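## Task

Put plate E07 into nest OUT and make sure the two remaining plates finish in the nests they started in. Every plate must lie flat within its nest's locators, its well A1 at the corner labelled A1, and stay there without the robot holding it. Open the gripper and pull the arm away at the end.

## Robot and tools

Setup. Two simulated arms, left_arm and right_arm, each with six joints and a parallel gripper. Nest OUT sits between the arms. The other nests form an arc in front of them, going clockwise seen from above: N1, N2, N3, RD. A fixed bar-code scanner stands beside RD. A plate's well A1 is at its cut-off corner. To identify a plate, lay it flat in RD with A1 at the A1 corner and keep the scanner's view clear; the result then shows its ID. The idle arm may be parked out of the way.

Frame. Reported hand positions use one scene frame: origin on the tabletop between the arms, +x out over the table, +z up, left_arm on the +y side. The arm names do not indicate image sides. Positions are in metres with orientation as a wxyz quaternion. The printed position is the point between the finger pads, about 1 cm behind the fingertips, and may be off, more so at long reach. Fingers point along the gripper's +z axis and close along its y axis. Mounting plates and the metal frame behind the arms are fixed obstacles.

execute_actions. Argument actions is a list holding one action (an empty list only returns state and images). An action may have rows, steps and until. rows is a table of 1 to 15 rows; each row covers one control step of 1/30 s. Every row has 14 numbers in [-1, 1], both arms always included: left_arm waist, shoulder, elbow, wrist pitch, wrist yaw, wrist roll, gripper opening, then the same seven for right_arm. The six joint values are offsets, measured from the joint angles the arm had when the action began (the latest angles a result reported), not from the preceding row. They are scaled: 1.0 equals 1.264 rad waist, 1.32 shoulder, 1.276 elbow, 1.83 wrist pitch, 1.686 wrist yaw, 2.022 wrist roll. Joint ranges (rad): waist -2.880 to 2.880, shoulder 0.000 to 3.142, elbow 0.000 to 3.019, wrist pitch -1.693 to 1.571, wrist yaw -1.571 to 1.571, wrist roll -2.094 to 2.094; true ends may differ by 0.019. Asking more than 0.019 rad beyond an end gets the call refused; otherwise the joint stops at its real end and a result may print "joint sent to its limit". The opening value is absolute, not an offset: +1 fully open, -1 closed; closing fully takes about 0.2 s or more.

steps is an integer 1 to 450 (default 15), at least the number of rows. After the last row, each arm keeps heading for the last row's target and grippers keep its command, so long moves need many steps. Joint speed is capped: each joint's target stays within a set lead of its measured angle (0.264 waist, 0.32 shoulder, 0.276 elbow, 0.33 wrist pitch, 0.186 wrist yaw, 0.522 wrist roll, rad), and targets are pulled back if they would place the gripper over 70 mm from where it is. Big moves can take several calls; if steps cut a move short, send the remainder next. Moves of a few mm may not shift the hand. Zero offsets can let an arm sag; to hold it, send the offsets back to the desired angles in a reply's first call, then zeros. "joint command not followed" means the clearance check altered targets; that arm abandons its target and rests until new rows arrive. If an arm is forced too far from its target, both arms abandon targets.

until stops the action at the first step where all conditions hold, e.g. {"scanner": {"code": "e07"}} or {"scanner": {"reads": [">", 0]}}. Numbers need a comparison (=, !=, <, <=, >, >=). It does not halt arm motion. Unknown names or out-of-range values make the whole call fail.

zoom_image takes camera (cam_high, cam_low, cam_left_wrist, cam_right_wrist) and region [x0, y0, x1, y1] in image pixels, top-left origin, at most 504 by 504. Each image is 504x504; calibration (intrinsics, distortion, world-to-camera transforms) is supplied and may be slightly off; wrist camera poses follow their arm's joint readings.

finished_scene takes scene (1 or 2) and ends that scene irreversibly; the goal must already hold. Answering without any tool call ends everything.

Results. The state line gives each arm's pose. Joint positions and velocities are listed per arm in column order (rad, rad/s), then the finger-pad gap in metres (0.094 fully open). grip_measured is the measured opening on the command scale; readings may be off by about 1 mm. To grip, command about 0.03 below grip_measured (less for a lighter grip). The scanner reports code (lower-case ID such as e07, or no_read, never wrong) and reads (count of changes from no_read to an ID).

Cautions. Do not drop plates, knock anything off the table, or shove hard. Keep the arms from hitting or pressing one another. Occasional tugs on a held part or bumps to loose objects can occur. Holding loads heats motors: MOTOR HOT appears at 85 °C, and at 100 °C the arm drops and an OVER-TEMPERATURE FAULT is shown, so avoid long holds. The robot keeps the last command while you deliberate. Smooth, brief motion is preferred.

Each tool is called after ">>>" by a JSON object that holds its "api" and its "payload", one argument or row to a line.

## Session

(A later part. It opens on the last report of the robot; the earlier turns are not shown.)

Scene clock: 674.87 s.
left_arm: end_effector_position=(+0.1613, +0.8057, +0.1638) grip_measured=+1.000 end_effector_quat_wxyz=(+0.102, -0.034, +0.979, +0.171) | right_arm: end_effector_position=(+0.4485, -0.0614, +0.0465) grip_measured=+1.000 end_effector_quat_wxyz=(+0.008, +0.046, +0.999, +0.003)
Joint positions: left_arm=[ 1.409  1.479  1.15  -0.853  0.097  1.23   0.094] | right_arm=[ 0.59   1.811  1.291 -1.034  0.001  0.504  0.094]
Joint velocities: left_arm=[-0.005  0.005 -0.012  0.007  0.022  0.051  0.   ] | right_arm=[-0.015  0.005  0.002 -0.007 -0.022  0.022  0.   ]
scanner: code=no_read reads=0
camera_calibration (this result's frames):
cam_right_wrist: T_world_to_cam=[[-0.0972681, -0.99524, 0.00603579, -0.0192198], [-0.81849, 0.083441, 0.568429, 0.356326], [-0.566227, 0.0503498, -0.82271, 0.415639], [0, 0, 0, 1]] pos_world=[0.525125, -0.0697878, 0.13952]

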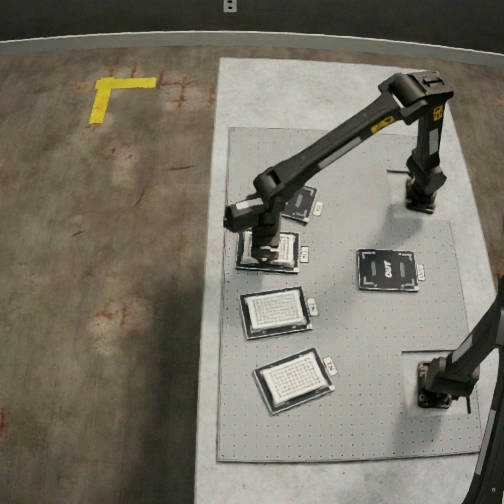

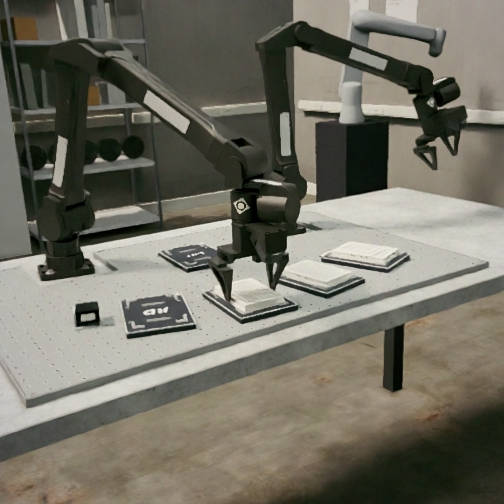

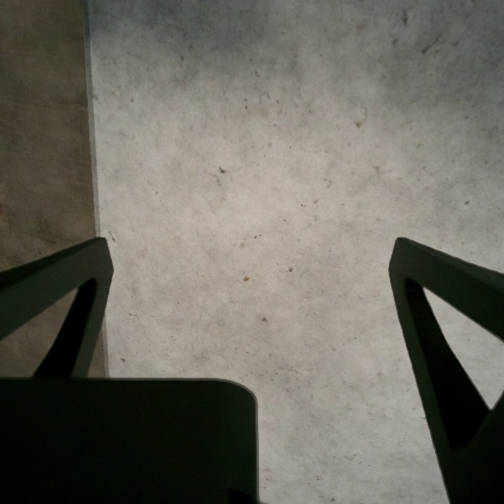

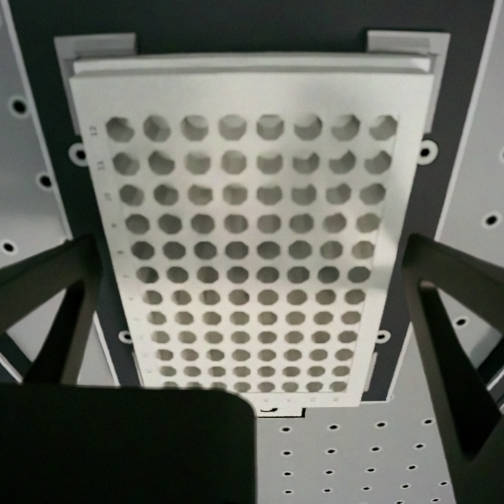

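>>> {"api": "execute_actions", "payload": {
  "actions": [
    {"rows": [[0,0,0,0,0,0,1, 0,0.02,0,0,0,0,1],[0,0,0,0,0,0,1, 0,0.032,0,0,0,0,1],[0,0,0,0,0,0,1, 0,0.032,0.001,0,0,0,1]], "steps": 20}
  ]
}}

Scene clock: 681.13 s.
left_arm: end_effector_position=(+0.1613, +0.8057, +0.1638) grip_measured=+1.000 end_effector_quat_wxyz=(+0.102, -0.034, +0.979, +0.171) | right_arm: end_effector_position=(+0.4475, -0.0619, +0.0403) grip_measured=+1.000 end_effector_quat_wxyz=(+0.002, +0.046, +0.999, +0.000)
Joint positions: left_arm=[ 1.409  1.479  1.15  -0.853  0.097  1.23   0.094] | right_arm=[ 0.59   1.824  1.291 -1.034  0.001  0.504  0.094]
Joint velocities: left_arm=[-0.005 -0.005 -0.007 -0.017 -0.037 -0.051  0.   ] | right_arm=[-0.005  0.005 -0.012  0.002 -0.051 -0.022  0.   ]
scanner: code=no_read reads=0
camera_calibration (this result's frames):
cam_right_wrist: T_world_to_cam=[[-0.097163, -0.995194, 0.0121665, -0.0200081], [-0.811879, 0.0863245, 0.577409, 0.355912], [-0.575684, 0.0462251, -0.816365, 0.413726], [0, 0, 0, 1]] pos_world=[0.525188, -0.0697604, 0.132488]

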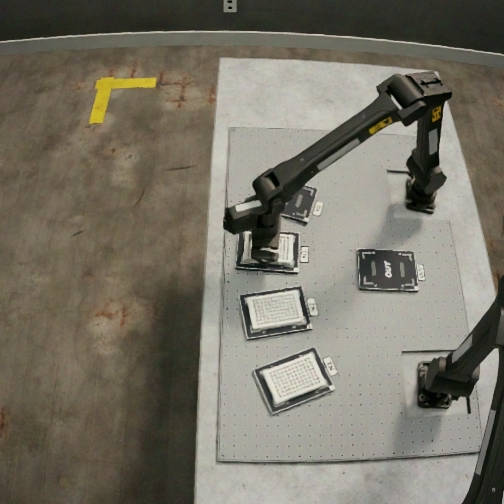

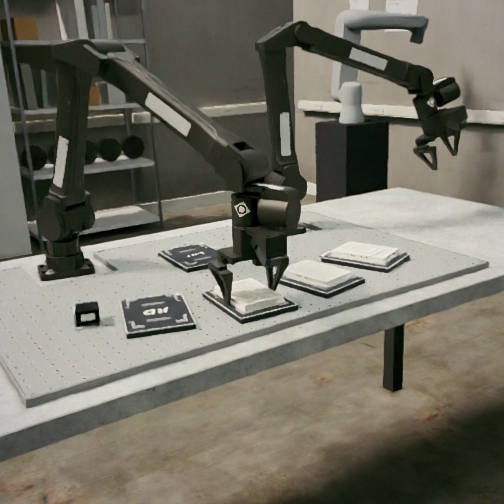

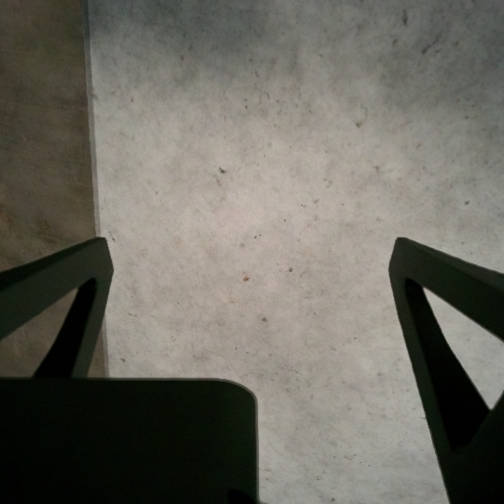

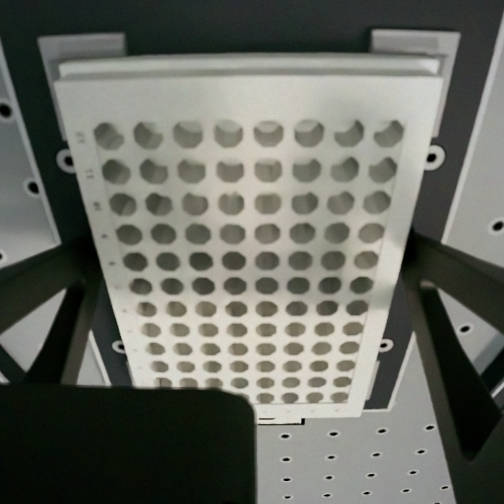

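>>> {"api": "zoom_image", "payload": {
  "camera": "cam_low",
  "region": [180, 240, 320, 340]
}}

Region (180, 240, 320, 340) of cam_low's 504x504 image, scaled by 3.600, with more detail than that image has; it fills the top 360 rows of this view, and the rest is white.

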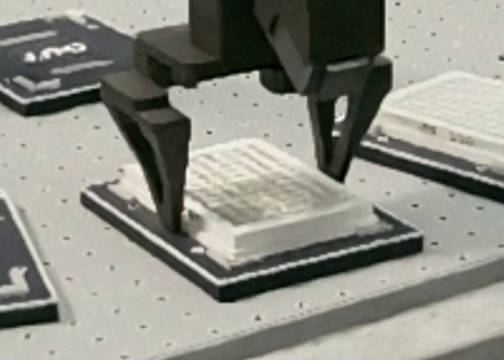

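>>> {"api": "execute_actions", "payload": {
  "actions": [
    {"rows": [[0,0,0,0,0,0,1, 0,0,0,0,0,0,0.95],[0,0,0,0,0,0,1, 0,0,0,0,0,0,0.91],[0,0,0,0,0,0,1, 0,0,0,0,0,0,0.88],[0,0,0,0,0,0,1, 0,0,0,0,0,0,0.86],[0,0,0,0,0,0,1, 0,0,0,0,0,0,0.84],[0,0,0,0,0,0,1, 0,0,0,0,0,0,0.82],[0,0,0,0,0,0,1, 0,0,0,0,0,0,0.80],[0,0,0,0,0,0,1, 0,0,0,0,0,0,0.78],[0,0,0,0,0,0,1, 0,0,0,0,0,0,0.76]], "steps": 18}
  ]
}}

Scene clock: 705.53 s.
left_arm: end_effector_position=(+0.1613, +0.8057, +0.1638) grip_measured=+1.000 end_effector_quat_wxyz=(+0.102, -0.034, +0.979, +0.171) | right_arm: end_effector_position=(+0.4475, -0.0619, +0.0403) grip_measured=+0.779 end_effector_quat_wxyz=(+0.002, +0.046, +0.999, +0.000)
Joint positions: left_arm=[ 1.409  1.479  1.15  -0.853  0.097  1.23   0.094] | right_arm=[ 0.59   1.824  1.291 -1.034  0.001  0.504  0.084]
Joint velocities: left_arm=[-0.005 -0.005  0.002  0.007  0.022  0.007  0.   ] | right_arm=[ 0.005 -0.005  0.007 -0.002  0.007  0.007  0.   ]
scanner: code=no_read reads=0
camera_calibration (this result's frames):
cam_right_wrist: T_world_to_cam=[[-0.097163, -0.995194, 0.0121665, -0.0200081], [-0.811879, 0.0863245, 0.577409, 0.355912], [-0.575684, 0.0462251, -0.816365, 0.413726], [0, 0, 0, 1]] pos_world=[0.525188, -0.0697604, 0.132488]

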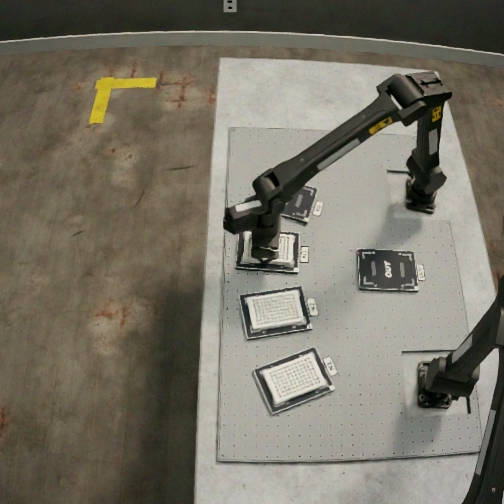

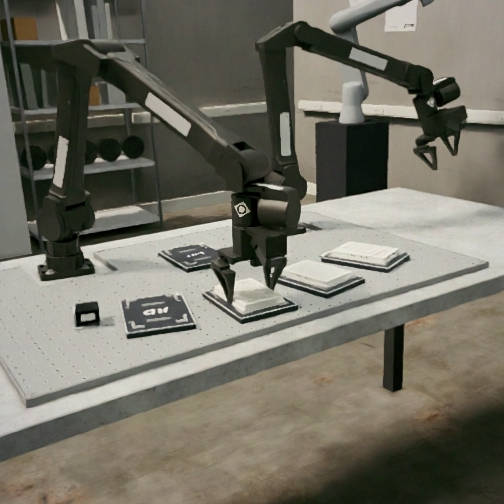

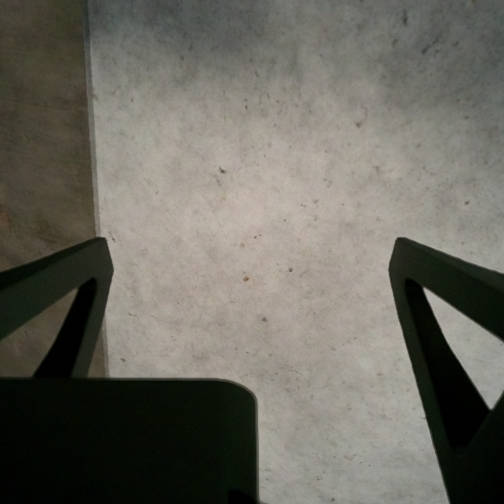

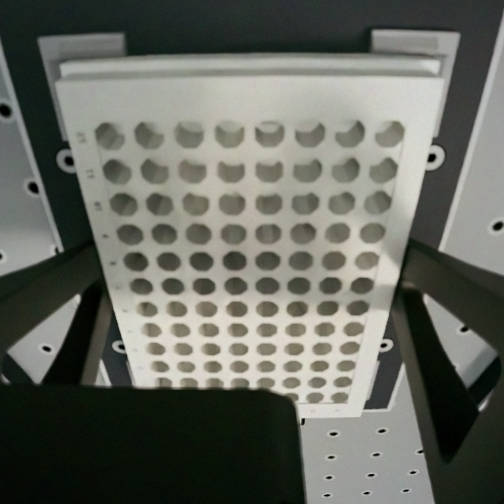

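>>> {"api": "execute_actions", "payload": {
  "actions": [
    {"rows": [[0,0,0,0,0,0,1, 0,0,0,0,0,0,0.75],[0,0,0,0,0,0,1, 0,0,0,0,0,0,0.745],[0,0,0,0,0,0,1, 0,0,0,0,0,0,0.745],[0,0,0,0,0,0,1, 0,-0.008,0.007,-0.010,0,0,0.745],[0,0,0,0,0,0,1, 0,-0.014,0.014,-0.020,0,0,0.745],[0,0,0,0,0,0,1, 0,-0.020,0.021,-0.030,0,0,0.745],[0,0,0,0,0,0,1, 0,-0.026,0.028,-0.040,0,0,0.745],[0,0,0,0,0,0,1, 0,-0.032,0.035,-0.050,0,0,0.745],[0,0,0,0,0,0,1, 0,-0.038,0.041,-0.059,0,0,0.745],[0,0,0,0,0,0,1, 0,-0.043,0.047,-0.067,0,0,0.745],[0,0,0,0,0,0,1, 0,-0.048,0.052,-0.074,0,0,0.745]], "steps": 26}
  ]
}}

Scene clock: 748.13 s.
left_arm: end_effector_position=(+0.1613, +0.8057, +0.1638) grip_measured=+1.000 end_effector_quat_wxyz=(+0.102, -0.034, +0.979, +0.171) | right_arm: end_effector_position=(+0.4358, -0.0669, +0.0844) grip_measured=+0.778 end_effector_quat_wxyz=(-0.009, +0.046, +0.999, -0.005)
Joint positions: left_arm=[ 1.409  1.479  1.15  -0.853  0.097  1.23   0.094] | right_arm=[ 0.59   1.755  1.322 -1.158  0.001  0.504  0.084]
Joint velocities: left_arm=[ 0.005 -0.015 -0.007 -0.002 -0.037  0.022  0.   ] | right_arm=[ 0.005 -0.015  0.007  0.012  0.022  0.007 -0.002]
scanner: code=no_read reads=0
camera_calibration (this result's frames):
cam_right_wrist: T_world_to_cam=[[-0.0971457, -0.994984, 0.0238709, -0.02771], [-0.79894, 0.0922627, 0.594292, 0.314763], [-0.593513, 0.0386616, -0.803895, 0.449481], [0, 0, 0, 1]] pos_world=[0.515558, -0.0739895, 0.174936]

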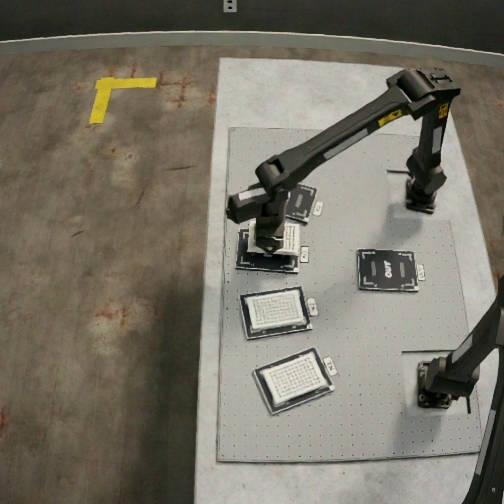

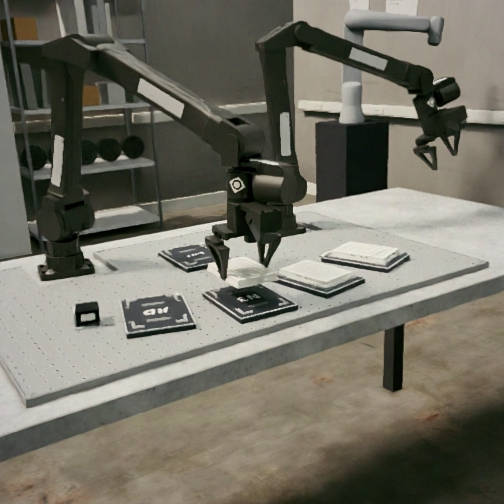

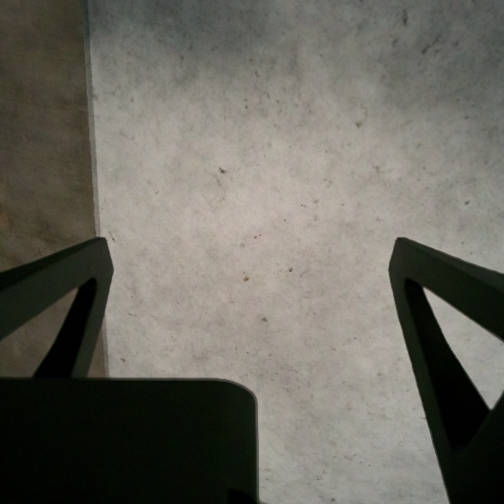

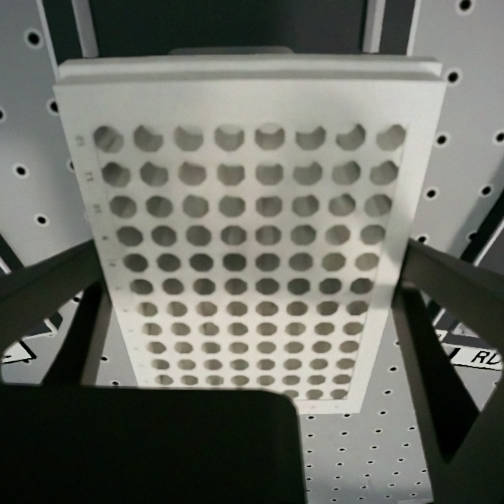

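>>> {"api": "zoom_image", "payload": {
  "camera": "cam_low",
  "region": [60, 270, 320, 350]
}}

>>> {"api": "zoom_image", "payload": {
  "camera": "cam_high",
  "region": [210, 160, 350, 300]
}}

Region (60, 270, 320, 350) of cam_low's 504x504 image, scaled by 1.938, with more detail than that image has; it fills the top 155 rows of this view, and the rest is white.

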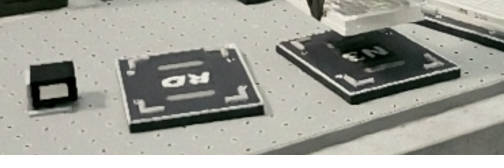

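Region (210, 160, 350, 300) of cam_high's 504x504 image, scaled by 3.600, with more detail than that image has.

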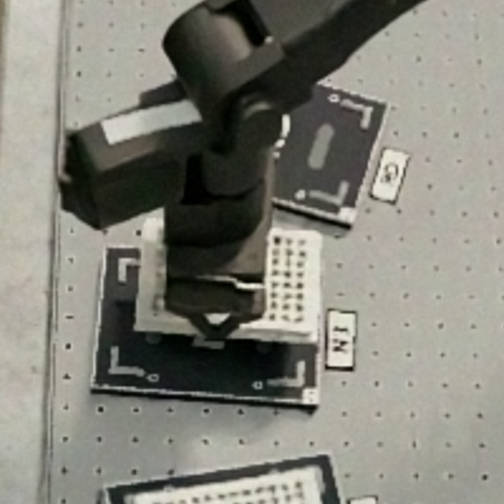

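>>> {"api": "execute_actions", "payload": {
  "actions": [
    {"rows": [[0,0,0,0,0,0,1, -0.01,-0.012,-0.004,0.002,0,-0.003,0.745],[0,0,0,0,0,0,1, -0.025,-0.025,-0.012,0.005,0,-0.006,0.745],[0,0,0,0,0,0,1, -0.045,-0.04,-0.025,0.008,0,-0.010,0.745],[0,0,0,0,0,0,1, -0.065,-0.055,-0.04,0.012,0,-0.015,0.745],[0,0,0,0,0,0,1, -0.09,-0.07,-0.06,0.016,0,-0.020,0.745],[0,0,0,0,0,0,1, -0.115,-0.085,-0.08,0.020,0,-0.026,0.745],[0,0,0,0,0,0,1, -0.14,-0.10,-0.10,0.025,0,-0.032,0.745],[0,0,0,0,0,0,1, -0.165,-0.112,-0.118,0.030,0,-0.038,0.745],[0,0,0,0,0,0,1, -0.19,-0.124,-0.136,0.034,0,-0.044,0.745],[0,0,0,0,0,0,1, -0.212,-0.134,-0.152,0.038,0,-0.049,0.745],[0,0,0,0,0,0,1, -0.232,-0.141,-0.167,0.041,0,-0.054,0.745],[0,0,0,0,0,0,1, -0.25,-0.146,-0.18,0.044,0,-0.058,0.745],[0,0,0,0,0,0,1, -0.263,-0.149,-0.19,0.046,0,-0.061,0.745],[0,0,0,0,0,0,1, -0.272,-0.151,-0.196,0.047,0,-0.062,0.745],[0,0,0,0,0,0,1, -0.276,-0.151,-0.199,0.048,0,-0.063,0.745]], "steps": 36}
  ]
}}

Scene clock: 815.70 s.
left_arm: end_effector_position=(+0.1613, +0.8057, +0.1638) grip_measured=+1.000 end_effector_quat_wxyz=(+0.102, -0.034, +0.979, +0.171) | right_arm: end_effector_position=(+0.4004, -0.2429, +0.0900) grip_measured=+0.778 end_effector_quat_wxyz=(+0.007, +0.164, +0.986, -0.000)
Joint positions: left_arm=[ 1.409  1.479  1.15  -0.853  0.097  1.23   0.094] | right_arm=[ 0.236  1.547  1.072 -1.083  0.003  0.386  0.084]
Joint velocities: left_arm=[-0.015 -0.005  0.002 -0.017  0.081 -0.037  0.   ] | right_arm=[-0.024 -0.005 -0.012 -0.007  0.022 -0.051 -0.001]
scanner: code=no_read reads=0
camera_calibration (this result's frames):
cam_right_wrist: T_world_to_cam=[[-0.327768, -0.944693, 0.0110731, -0.100621], [-0.774073, 0.275253, 0.570128, 0.336033], [-0.541644, 0.178298, -0.821481, 0.454544], [0, 0, 0, 1]] pos_world=[0.473335, -0.268595, 0.182931]

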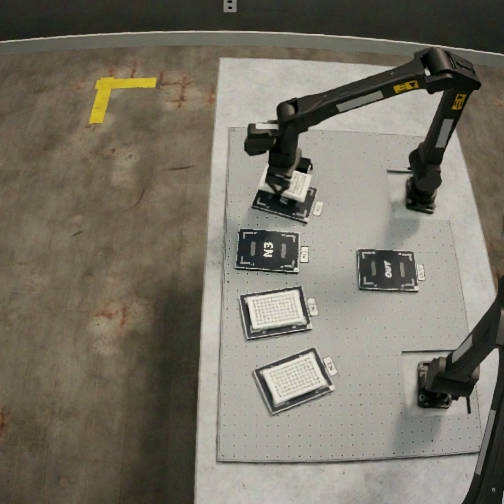

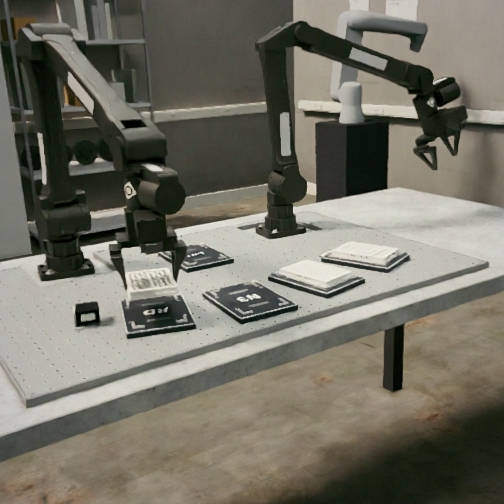

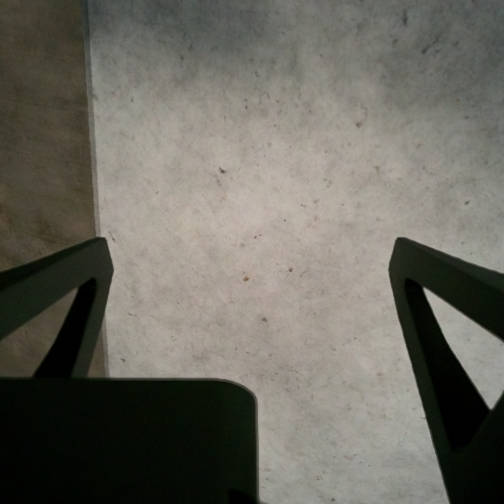

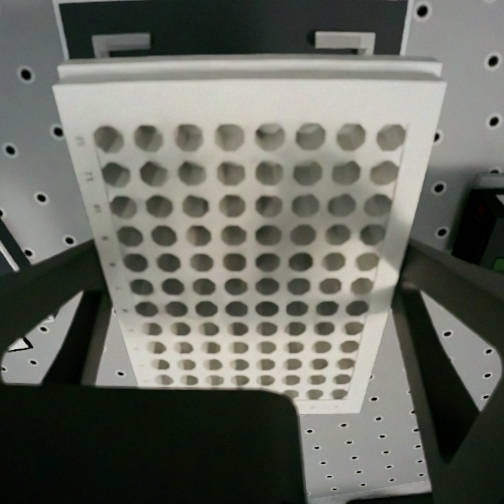

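>>> {"api": "zoom_image", "payload": {
  "camera": "cam_right_wrist",
  "region": [30, 0, 480, 120]
}}

Region (30, 0, 480, 120) of cam_right_wrist's 504x504 image, scaled by 1.120, with more detail than that image has; it fills the top 134 rows of this view, and the rest is white.

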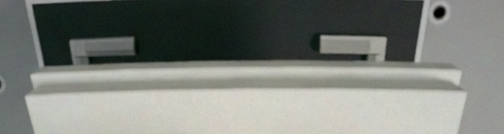

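>>> {"api": "zoom_image", "payload": {
  "camera": "cam_right_wrist",
  "region": [40, 0, 250, 90]
}}

>>> {"api": "zoom_image", "payload": {
  "camera": "cam_right_wrist",
  "region": [250, 0, 460, 90]
}}

Region (40, 0, 250, 90) of cam_right_wrist's 504x504 image, scaled by 2.400, with more detail than that image has; it fills the top 216 rows of this view, and the rest is white.

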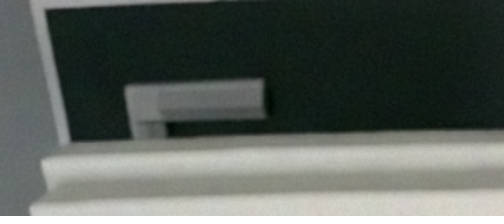

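Region (250, 0, 460, 90) of cam_right_wrist's 504x504 image, scaled by 2.400, with more detail than that image has; it fills the top 216 rows of this view, and the rest is white.

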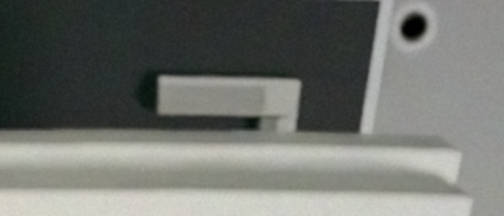

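>>> {"api": "execute_actions", "payload": {
  "actions": [
    {"rows": [[0,0,0,0,0,0,1, 0.003,0.008,-0.005,0.006,0,0.002,0.745],[0,0,0,0,0,0,1, 0.006,0.015,-0.011,0.013,0,0.004,0.745],[0,0,0,0,0,0,1, 0.009,0.022,-0.017,0.021,0,0.006,0.745],[0,0,0,0,0,0,1, 0.012,0.028,-0.023,0.029,0,0.008,0.745],[0,0,0,0,0,0,1, 0.014,0.034,-0.029,0.036,0,0.010,0.745],[0,0,0,0,0,0,1, 0.0155,0.039,-0.034,0.042,0,0.011,0.745],[0,0,0,0,0,0,1, 0.0162,0.0428,-0.0381,0.0477,0,0.0121,0.745]], "steps": 24}
  ]
}}

Scene clock: 936.50 s.
left_arm: end_effector_position=(+0.1613, +0.8057, +0.1638) grip_measured=+1.000 end_effector_quat_wxyz=(+0.102, -0.034, +0.979, +0.171) | right_arm: end_effector_position=(+0.3961, -0.2393, +0.0574) grip_measured=+0.778 end_effector_quat_wxyz=(-0.000, +0.167, +0.986, -0.002)
Joint positions: left_arm=[ 1.409  1.479  1.15  -0.853  0.097  1.23   0.094] | right_arm=[ 0.245  1.591  1.026 -1.008  0.003  0.401  0.084]
Joint velocities: left_arm=[-0.005 -0.005 -0.002 -0.017 -0.066  0.007  0.   ] | right_arm=[-0.005 -0.005  0.002  0.002 -0.007 -0.007  0.   ]
scanner: code=no_read reads=0
camera_calibration (this result's frames):
cam_right_wrist: T_world_to_cam=[[-0.332969, -0.942792, 0.0166046, -0.096081], [-0.764182, 0.280121, 0.580998, 0.34693], [-0.552411, 0.180765, -0.813736, 0.429146], [0, 0, 0, 1]] pos_world=[0.470191, -0.265341, 0.149241]

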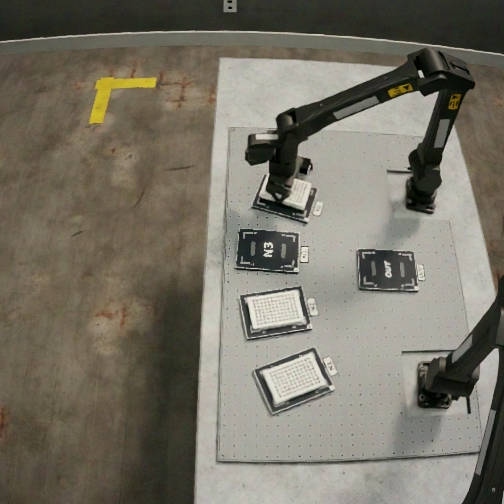

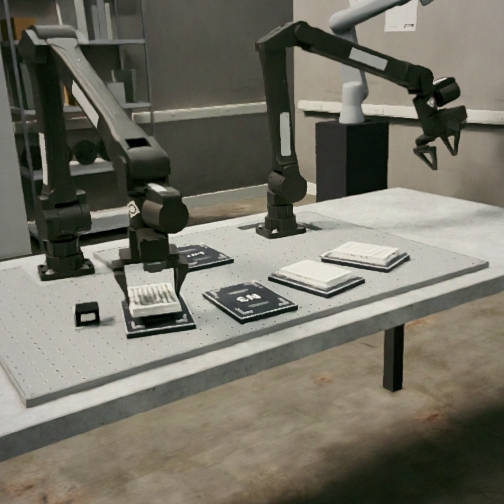

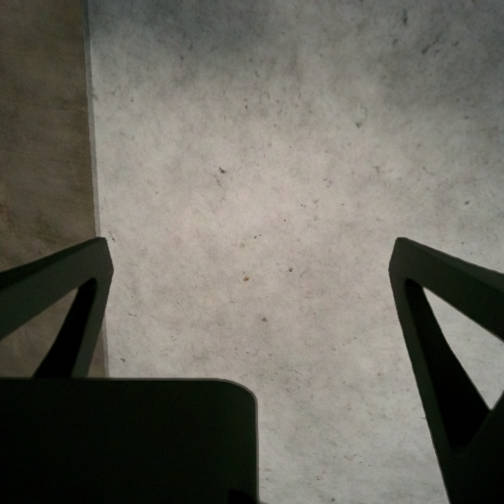

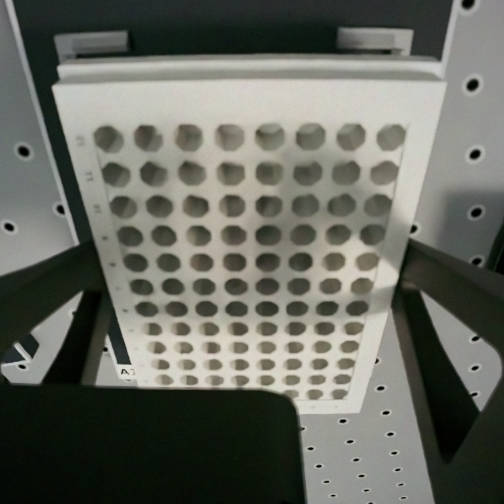

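>>> {"api": "zoom_image", "payload": {
  "camera": "cam_right_wrist",
  "region": [20, 0, 230, 100]
}}

>>> {"api": "zoom_image", "payload": {
  "camera": "cam_right_wrist",
  "region": [280, 0, 490, 100]
}}

Region (20, 0, 230, 100) of cam_right_wrist's 504x504 image, scaled by 2.400, with more detail than that image has; it fills the top 240 rows of this view, and the rest is white.

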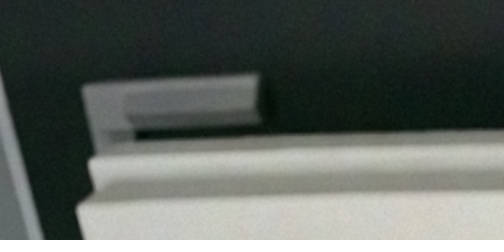

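Region (280, 0, 490, 100) of cam_right_wrist's 504x504 image, scaled by 2.400, with more detail than that image has; it fills the top 240 rows of this view, and the rest is white.

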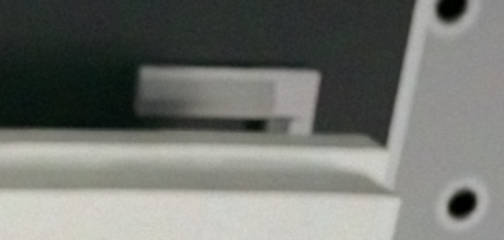

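>>> {"api": "execute_actions", "payload": {
  "actions": [
    {"rows": [[0,0,0,0,0,0,1, 0.006,0,0,0,0,0.003,0.745],[0,0,0,0,0,0,1, 0.012,0,0,0,0,0.005,0.745],[0,0,0,0,0,0,1, 0.0166,0,0,0,0,0.0067,0.745]], "steps": 15}
  ]
}}

Scene clock: 1021.37 s.
left_arm: end_effector_position=(+0.1613, +0.8057, +0.1638) grip_measured=+1.000 end_effector_quat_wxyz=(+0.102, -0.034, +0.979, +0.171) | right_arm: end_effector_position=(+0.3958, -0.2351, +0.0574) grip_measured=+0.778 end_effector_quat_wxyz=(-0.000, +0.164, +0.987, -0.002)
Joint positions: left_arm=[ 1.409  1.479  1.15  -0.853  0.097  1.23   0.094] | right_arm=[ 0.255  1.591  1.026 -1.008  0.003  0.405  0.084]
Joint velocities: left_arm=[-0.005 -0.005 -0.017 -0.017 -0.066  0.066  0.   ] | right_arm=[-0.005 -0.015 -0.002 -0.002 -0.051 -0.037 -0.001]
scanner: code=no_read reads=0
camera_calibration (this result's frames):
cam_right_wrist: T_world_to_cam=[[-0.327208, -0.944806, 0.0166059, -0.0950169], [-0.765885, 0.275455, 0.580986, 0.345126], [-0.553494, 0.177385, -0.813744, 0.427871], [0, 0, 0, 1]] pos_world=[0.470061, -0.260737, 0.149242]

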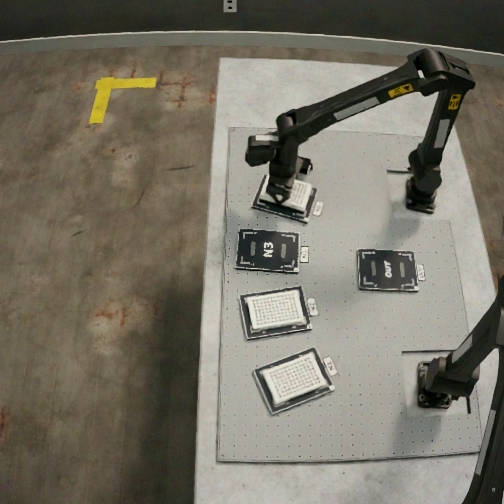

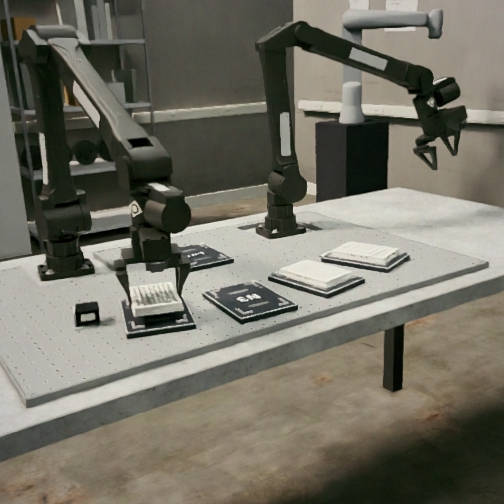

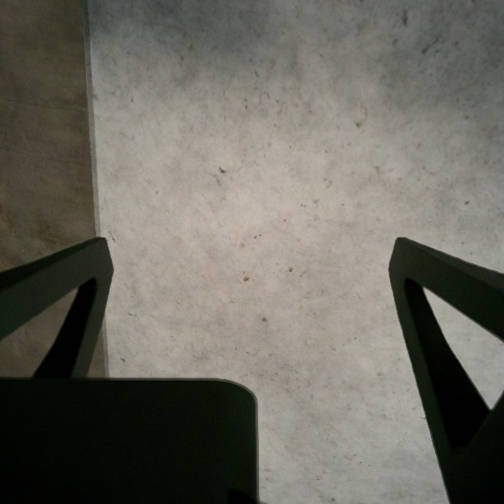

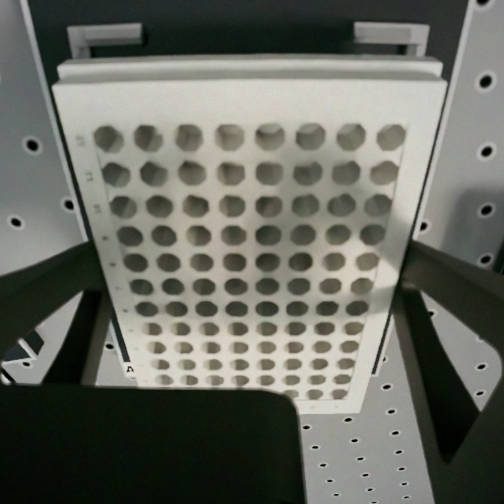

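>>> {"api": "zoom_image", "payload": {
  "camera": "cam_right_wrist",
  "region": [20, 0, 230, 100]
}}

>>> {"api": "zoom_image", "payload": {
  "camera": "cam_right_wrist",
  "region": [280, 0, 490, 100]
}}

Region (20, 0, 230, 100) of cam_right_wrist's 504x504 image, scaled by 2.400, with more detail than that image has; it fills the top 240 rows of this view, and the rest is white.

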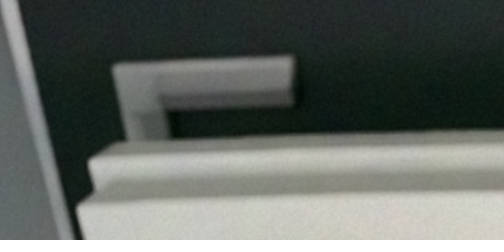

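Region (280, 0, 490, 100) of cam_right_wrist's 504x504 image, scaled by 2.400, with more detail than that image has; it fills the top 240 rows of this view, and the rest is white.

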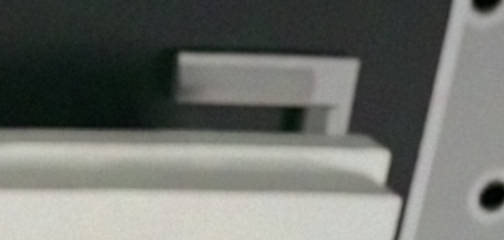

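>>> {"api": "execute_actions", "payload": {
  "actions": [
    {"rows": [[0,0,0,0,0,0,1, 0,0.008,-0.002,0.005,0,0,0.745],[0,0,0,0,0,0,1, 0,0.013,-0.005,0.010,0,0,0.745],[0,0,0,0,0,0,1, 0,0.017,-0.009,0.015,0,0,0.745],[0,0,0,0,0,0,1, 0,0.020,-0.013,0.021,0,0,0.745],[0,0,0,0,0,0,1, 0,0.022,-0.017,0.026,0,0,0.745],[0,0,0,0,0,0,1, 0,0.024,-0.020,0.031,0,0,0.745],[0,0,0,0,0,0,1, 0,0.0255,-0.0225,0.035,0,0,0.745],[0,0,0,0,0,0,1, 0,0.0265,-0.0243,0.0372,0,0,0.745]], "steps": 22}
  ]
}}

Scene clock: 1048.83 s.
left_arm: end_effector_position=(+0.1613, +0.8057, +0.1638) grip_measured=+1.000 end_effector_quat_wxyz=(+0.102, -0.034, +0.979, +0.171) | right_arm: end_effector_position=(+0.3967, -0.2351, +0.0438) grip_measured=+0.778 end_effector_quat_wxyz=(+0.008, +0.164, +0.986, +0.000)
Joint positions: left_arm=[ 1.409  1.479  1.15  -0.853  0.097  1.23   0.094] | right_arm=[ 0.255  1.605  1.    -0.952  0.003  0.405  0.084]
Joint velocities: left_arm=[-0.015 -0.005  0.007 -0.007 -0.022 -0.007  0.   ] | right_arm=[ 0.005 -0.015  0.007  0.002 -0.037 -0.081  0.   ]
scanner: code=no_read reads=0
camera_calibration (this result's frames):
cam_right_wrist: T_world_to_cam=[[-0.327787, -0.944698, 0.0100643, -0.093882], [-0.775183, 0.275028, 0.568728, 0.35782], [-0.540044, 0.17862, -0.822464, 0.412666], [0, 0, 0, 1]] pos_world=[0.46946, -0.260811, 0.136846]

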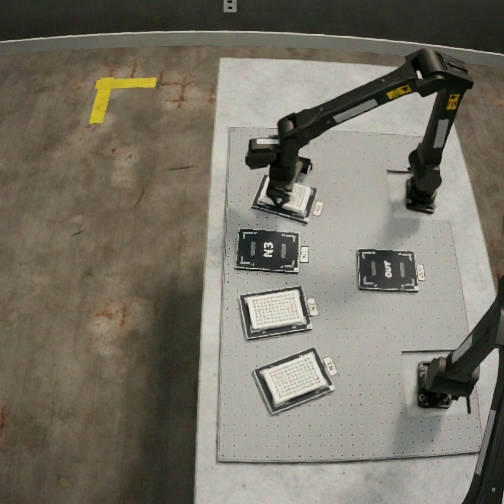

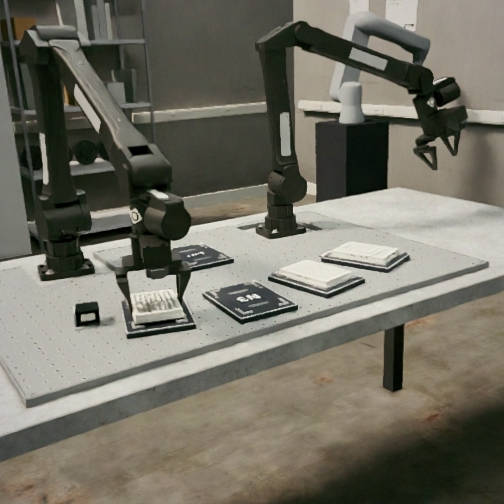

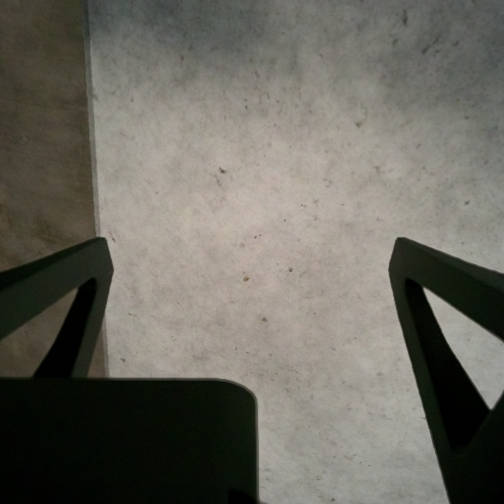

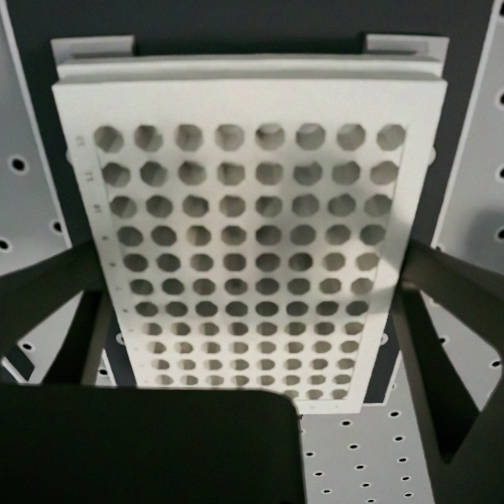

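>>> {"api": "zoom_image", "payload": {
  "camera": "cam_right_wrist",
  "region": [20, 0, 230, 100]
}}

>>> {"api": "zoom_image", "payload": {
  "camera": "cam_right_wrist",
  "region": [280, 0, 490, 100]
}}

Region (20, 0, 230, 100) of cam_right_wrist's 504x504 image, scaled by 2.400, with more detail than that image has; it fills the top 240 rows of this view, and the rest is white.

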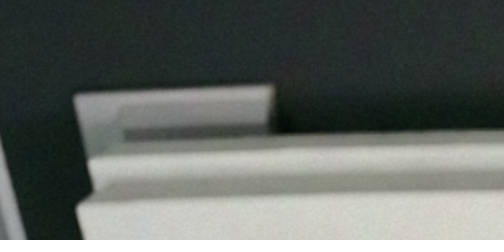

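Region (280, 0, 490, 100) of cam_right_wrist's 504x504 image, scaled by 2.400, with more detail than that image has; it fills the top 240 rows of this view, and the rest is white.

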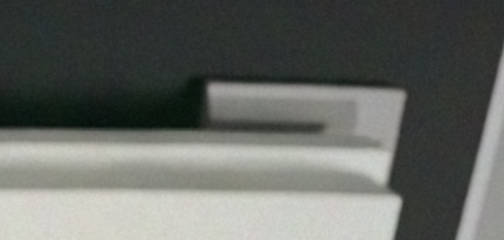

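>>> {"api": "execute_actions", "payload": {
  "actions": [
    {"rows": [[0,0,0,0,0,0,1, 0,0.014,0,0,0,0,0.745],[0,0,0,0,0,0,1, 0,0.020,0,0,0,0,0.745],[0,0,0,0,0,0,1, 0,0.0225,0,0,0,0,0.745]], "steps": 16}
  ]
}}

Scene clock: 1076.20 s.
left_arm: end_effector_position=(+0.1613, +0.8057, +0.1638) grip_measured=+1.000 end_effector_quat_wxyz=(+0.102, -0.034, +0.979, +0.171) | right_arm: end_effector_position=(+0.3964, -0.2351, +0.0423) grip_measured=+0.778 end_effector_quat_wxyz=(+0.006, +0.164, +0.986, -0.000)
Joint positions: left_arm=[ 1.409  1.479  1.15  -0.853  0.097  1.23   0.094] | right_arm=[ 0.255  1.608  1.    -0.952  0.003  0.405  0.084]
Joint velocities: left_arm=[-0.015 -0.005 -0.007 -0.007 -0.051 -0.051  0.   ] | right_arm=[-0.015 -0.005 -0.002 -0.002 -0.037 -0.022  0.001]
scanner: code=no_read reads=0
camera_calibration (this result's frames):
cam_right_wrist: T_world_to_cam=[[-0.327745, -0.944695, 0.0115859, -0.0940798], [-0.773014, 0.275194, 0.571592, 0.357491], [-0.543168, 0.178381, -0.820456, 0.412338], [0, 0, 0, 1]] pos_world=[0.46948, -0.260809, 0.135056]

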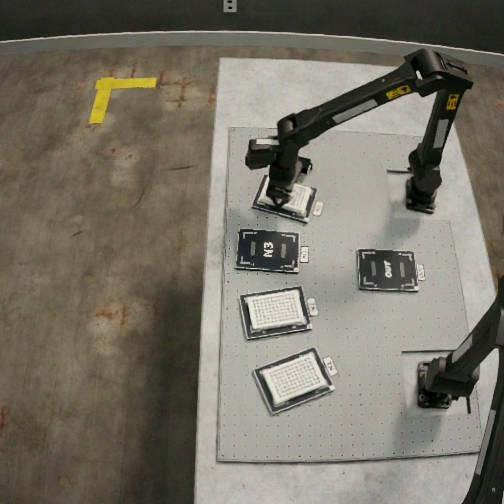

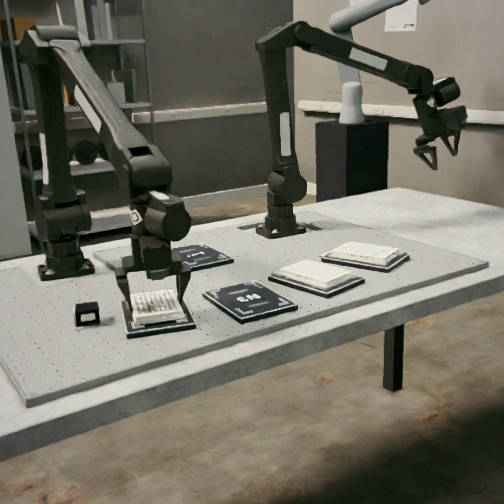

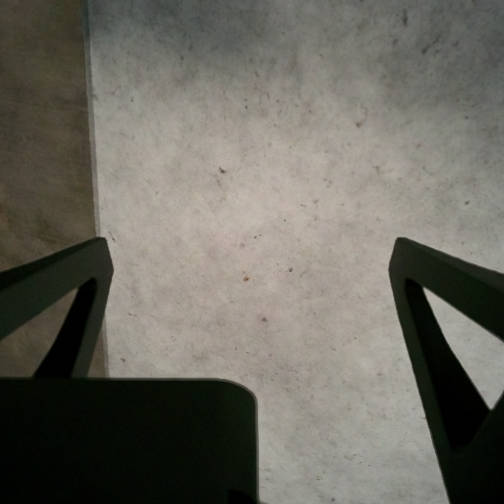

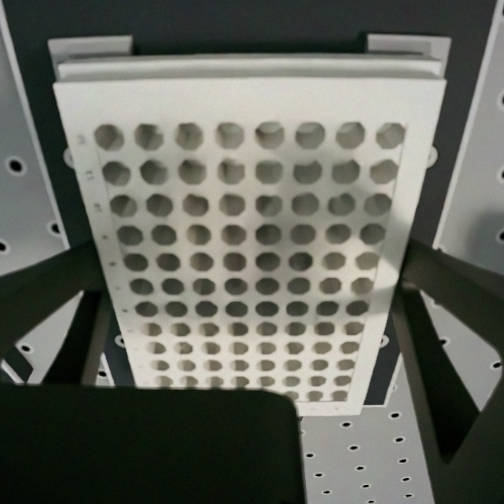

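>>> {"api": "zoom_image", "payload": {
  "camera": "cam_right_wrist",
  "region": [20, 0, 230, 100]
}}

>>> {"api": "zoom_image", "payload": {
  "camera": "cam_right_wrist",
  "region": [280, 0, 490, 100]
}}

>>> {"api": "zoom_image", "payload": {
  "camera": "cam_low",
  "region": [90, 270, 210, 350]
}}

Region (20, 0, 230, 100) of cam_right_wrist's 504x504 image, scaled by 2.400, with more detail than that image has; it fills the top 240 rows of this view, and the rest is white.

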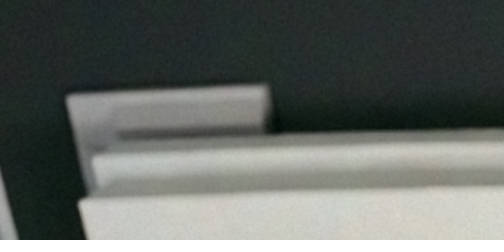

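Region (280, 0, 490, 100) of cam_right_wrist's 504x504 image, scaled by 2.400, with more detail than that image has; it fills the top 240 rows of this view, and the rest is white.

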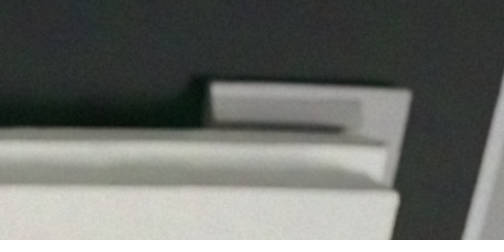

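Region (90, 270, 210, 350) of cam_low's 504x504 image, scaled by 4.200, with more detail than that image has.

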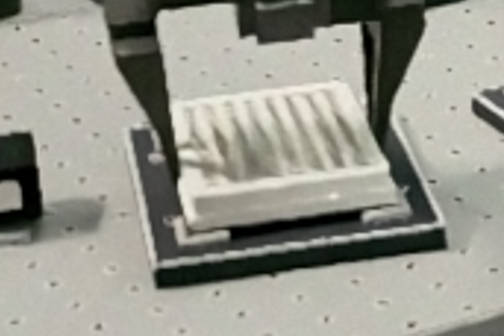

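>>> {"api": "execute_actions", "payload": {
  "actions": [
    {"rows": [[0,0,0,0,0,0,1, 0,0,0,0,0,0,0.78],[0,0,0,0,0,0,1, 0,0,0,0,0,0,0.80],[0,0,0,0,0,0,1, 0,0,0,0,0,0,0.83],[0,0,0,0,0,0,1, 0,0,0,0,0,0,0.87],[0,0,0,0,0,0,1, 0,0,0,0,0,0,0.92],[0,0,0,0,0,0,1, 0,0,0,0,0,0,1.0]], "steps": 12}
  ]
}}

Scene clock: 1119.00 s.
left_arm: end_effector_position=(+0.1613, +0.8057, +0.1638) grip_measured=+1.000 end_effector_quat_wxyz=(+0.102, -0.034, +0.979, +0.171) | right_arm: end_effector_position=(+0.3964, -0.2351, +0.0423) grip_measured=+1.000 end_effector_quat_wxyz=(+0.006, +0.164, +0.986, -0.000)
Joint positions: left_arm=[ 1.409  1.479  1.15  -0.853  0.097  1.23   0.094] | right_arm=[ 0.255  1.608  1.    -0.952  0.003  0.405  0.094]
Joint velocities: left_arm=[-0.005 -0.015  0.007 -0.007 -0.037 -0.037  0.   ] | right_arm=[-0.005  0.005  0.012 -0.007 -0.037  0.037  0.   ]
scanner: code=no_read reads=0
camera_calibration (this result's frames):
cam_right_wrist: T_world_to_cam=[[-0.327745, -0.944695, 0.0115859, -0.0940798], [-0.773014, 0.275194, 0.571592, 0.357491], [-0.543168, 0.178381, -0.820456, 0.412338], [0, 0, 0, 1]] pos_world=[0.46948, -0.260809, 0.135056]

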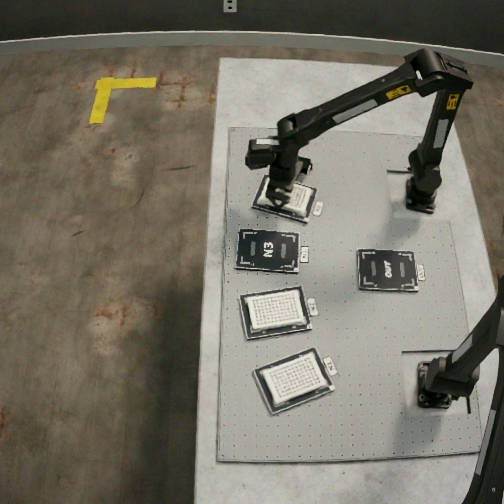

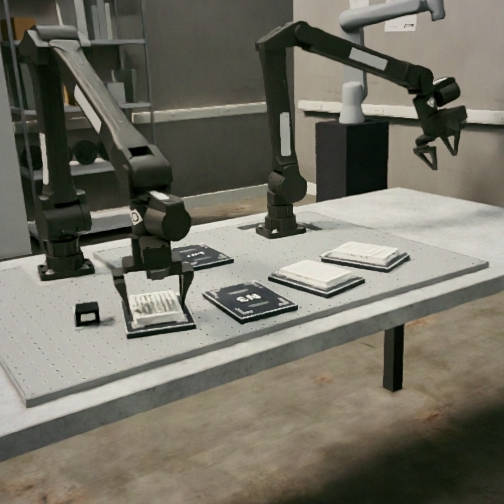

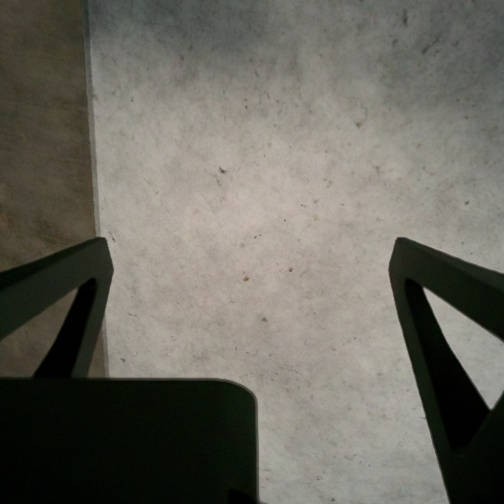

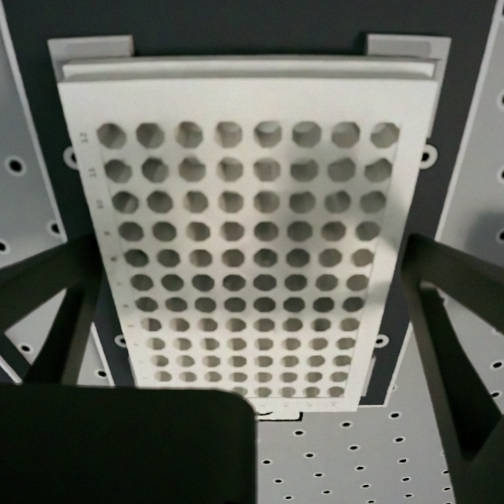

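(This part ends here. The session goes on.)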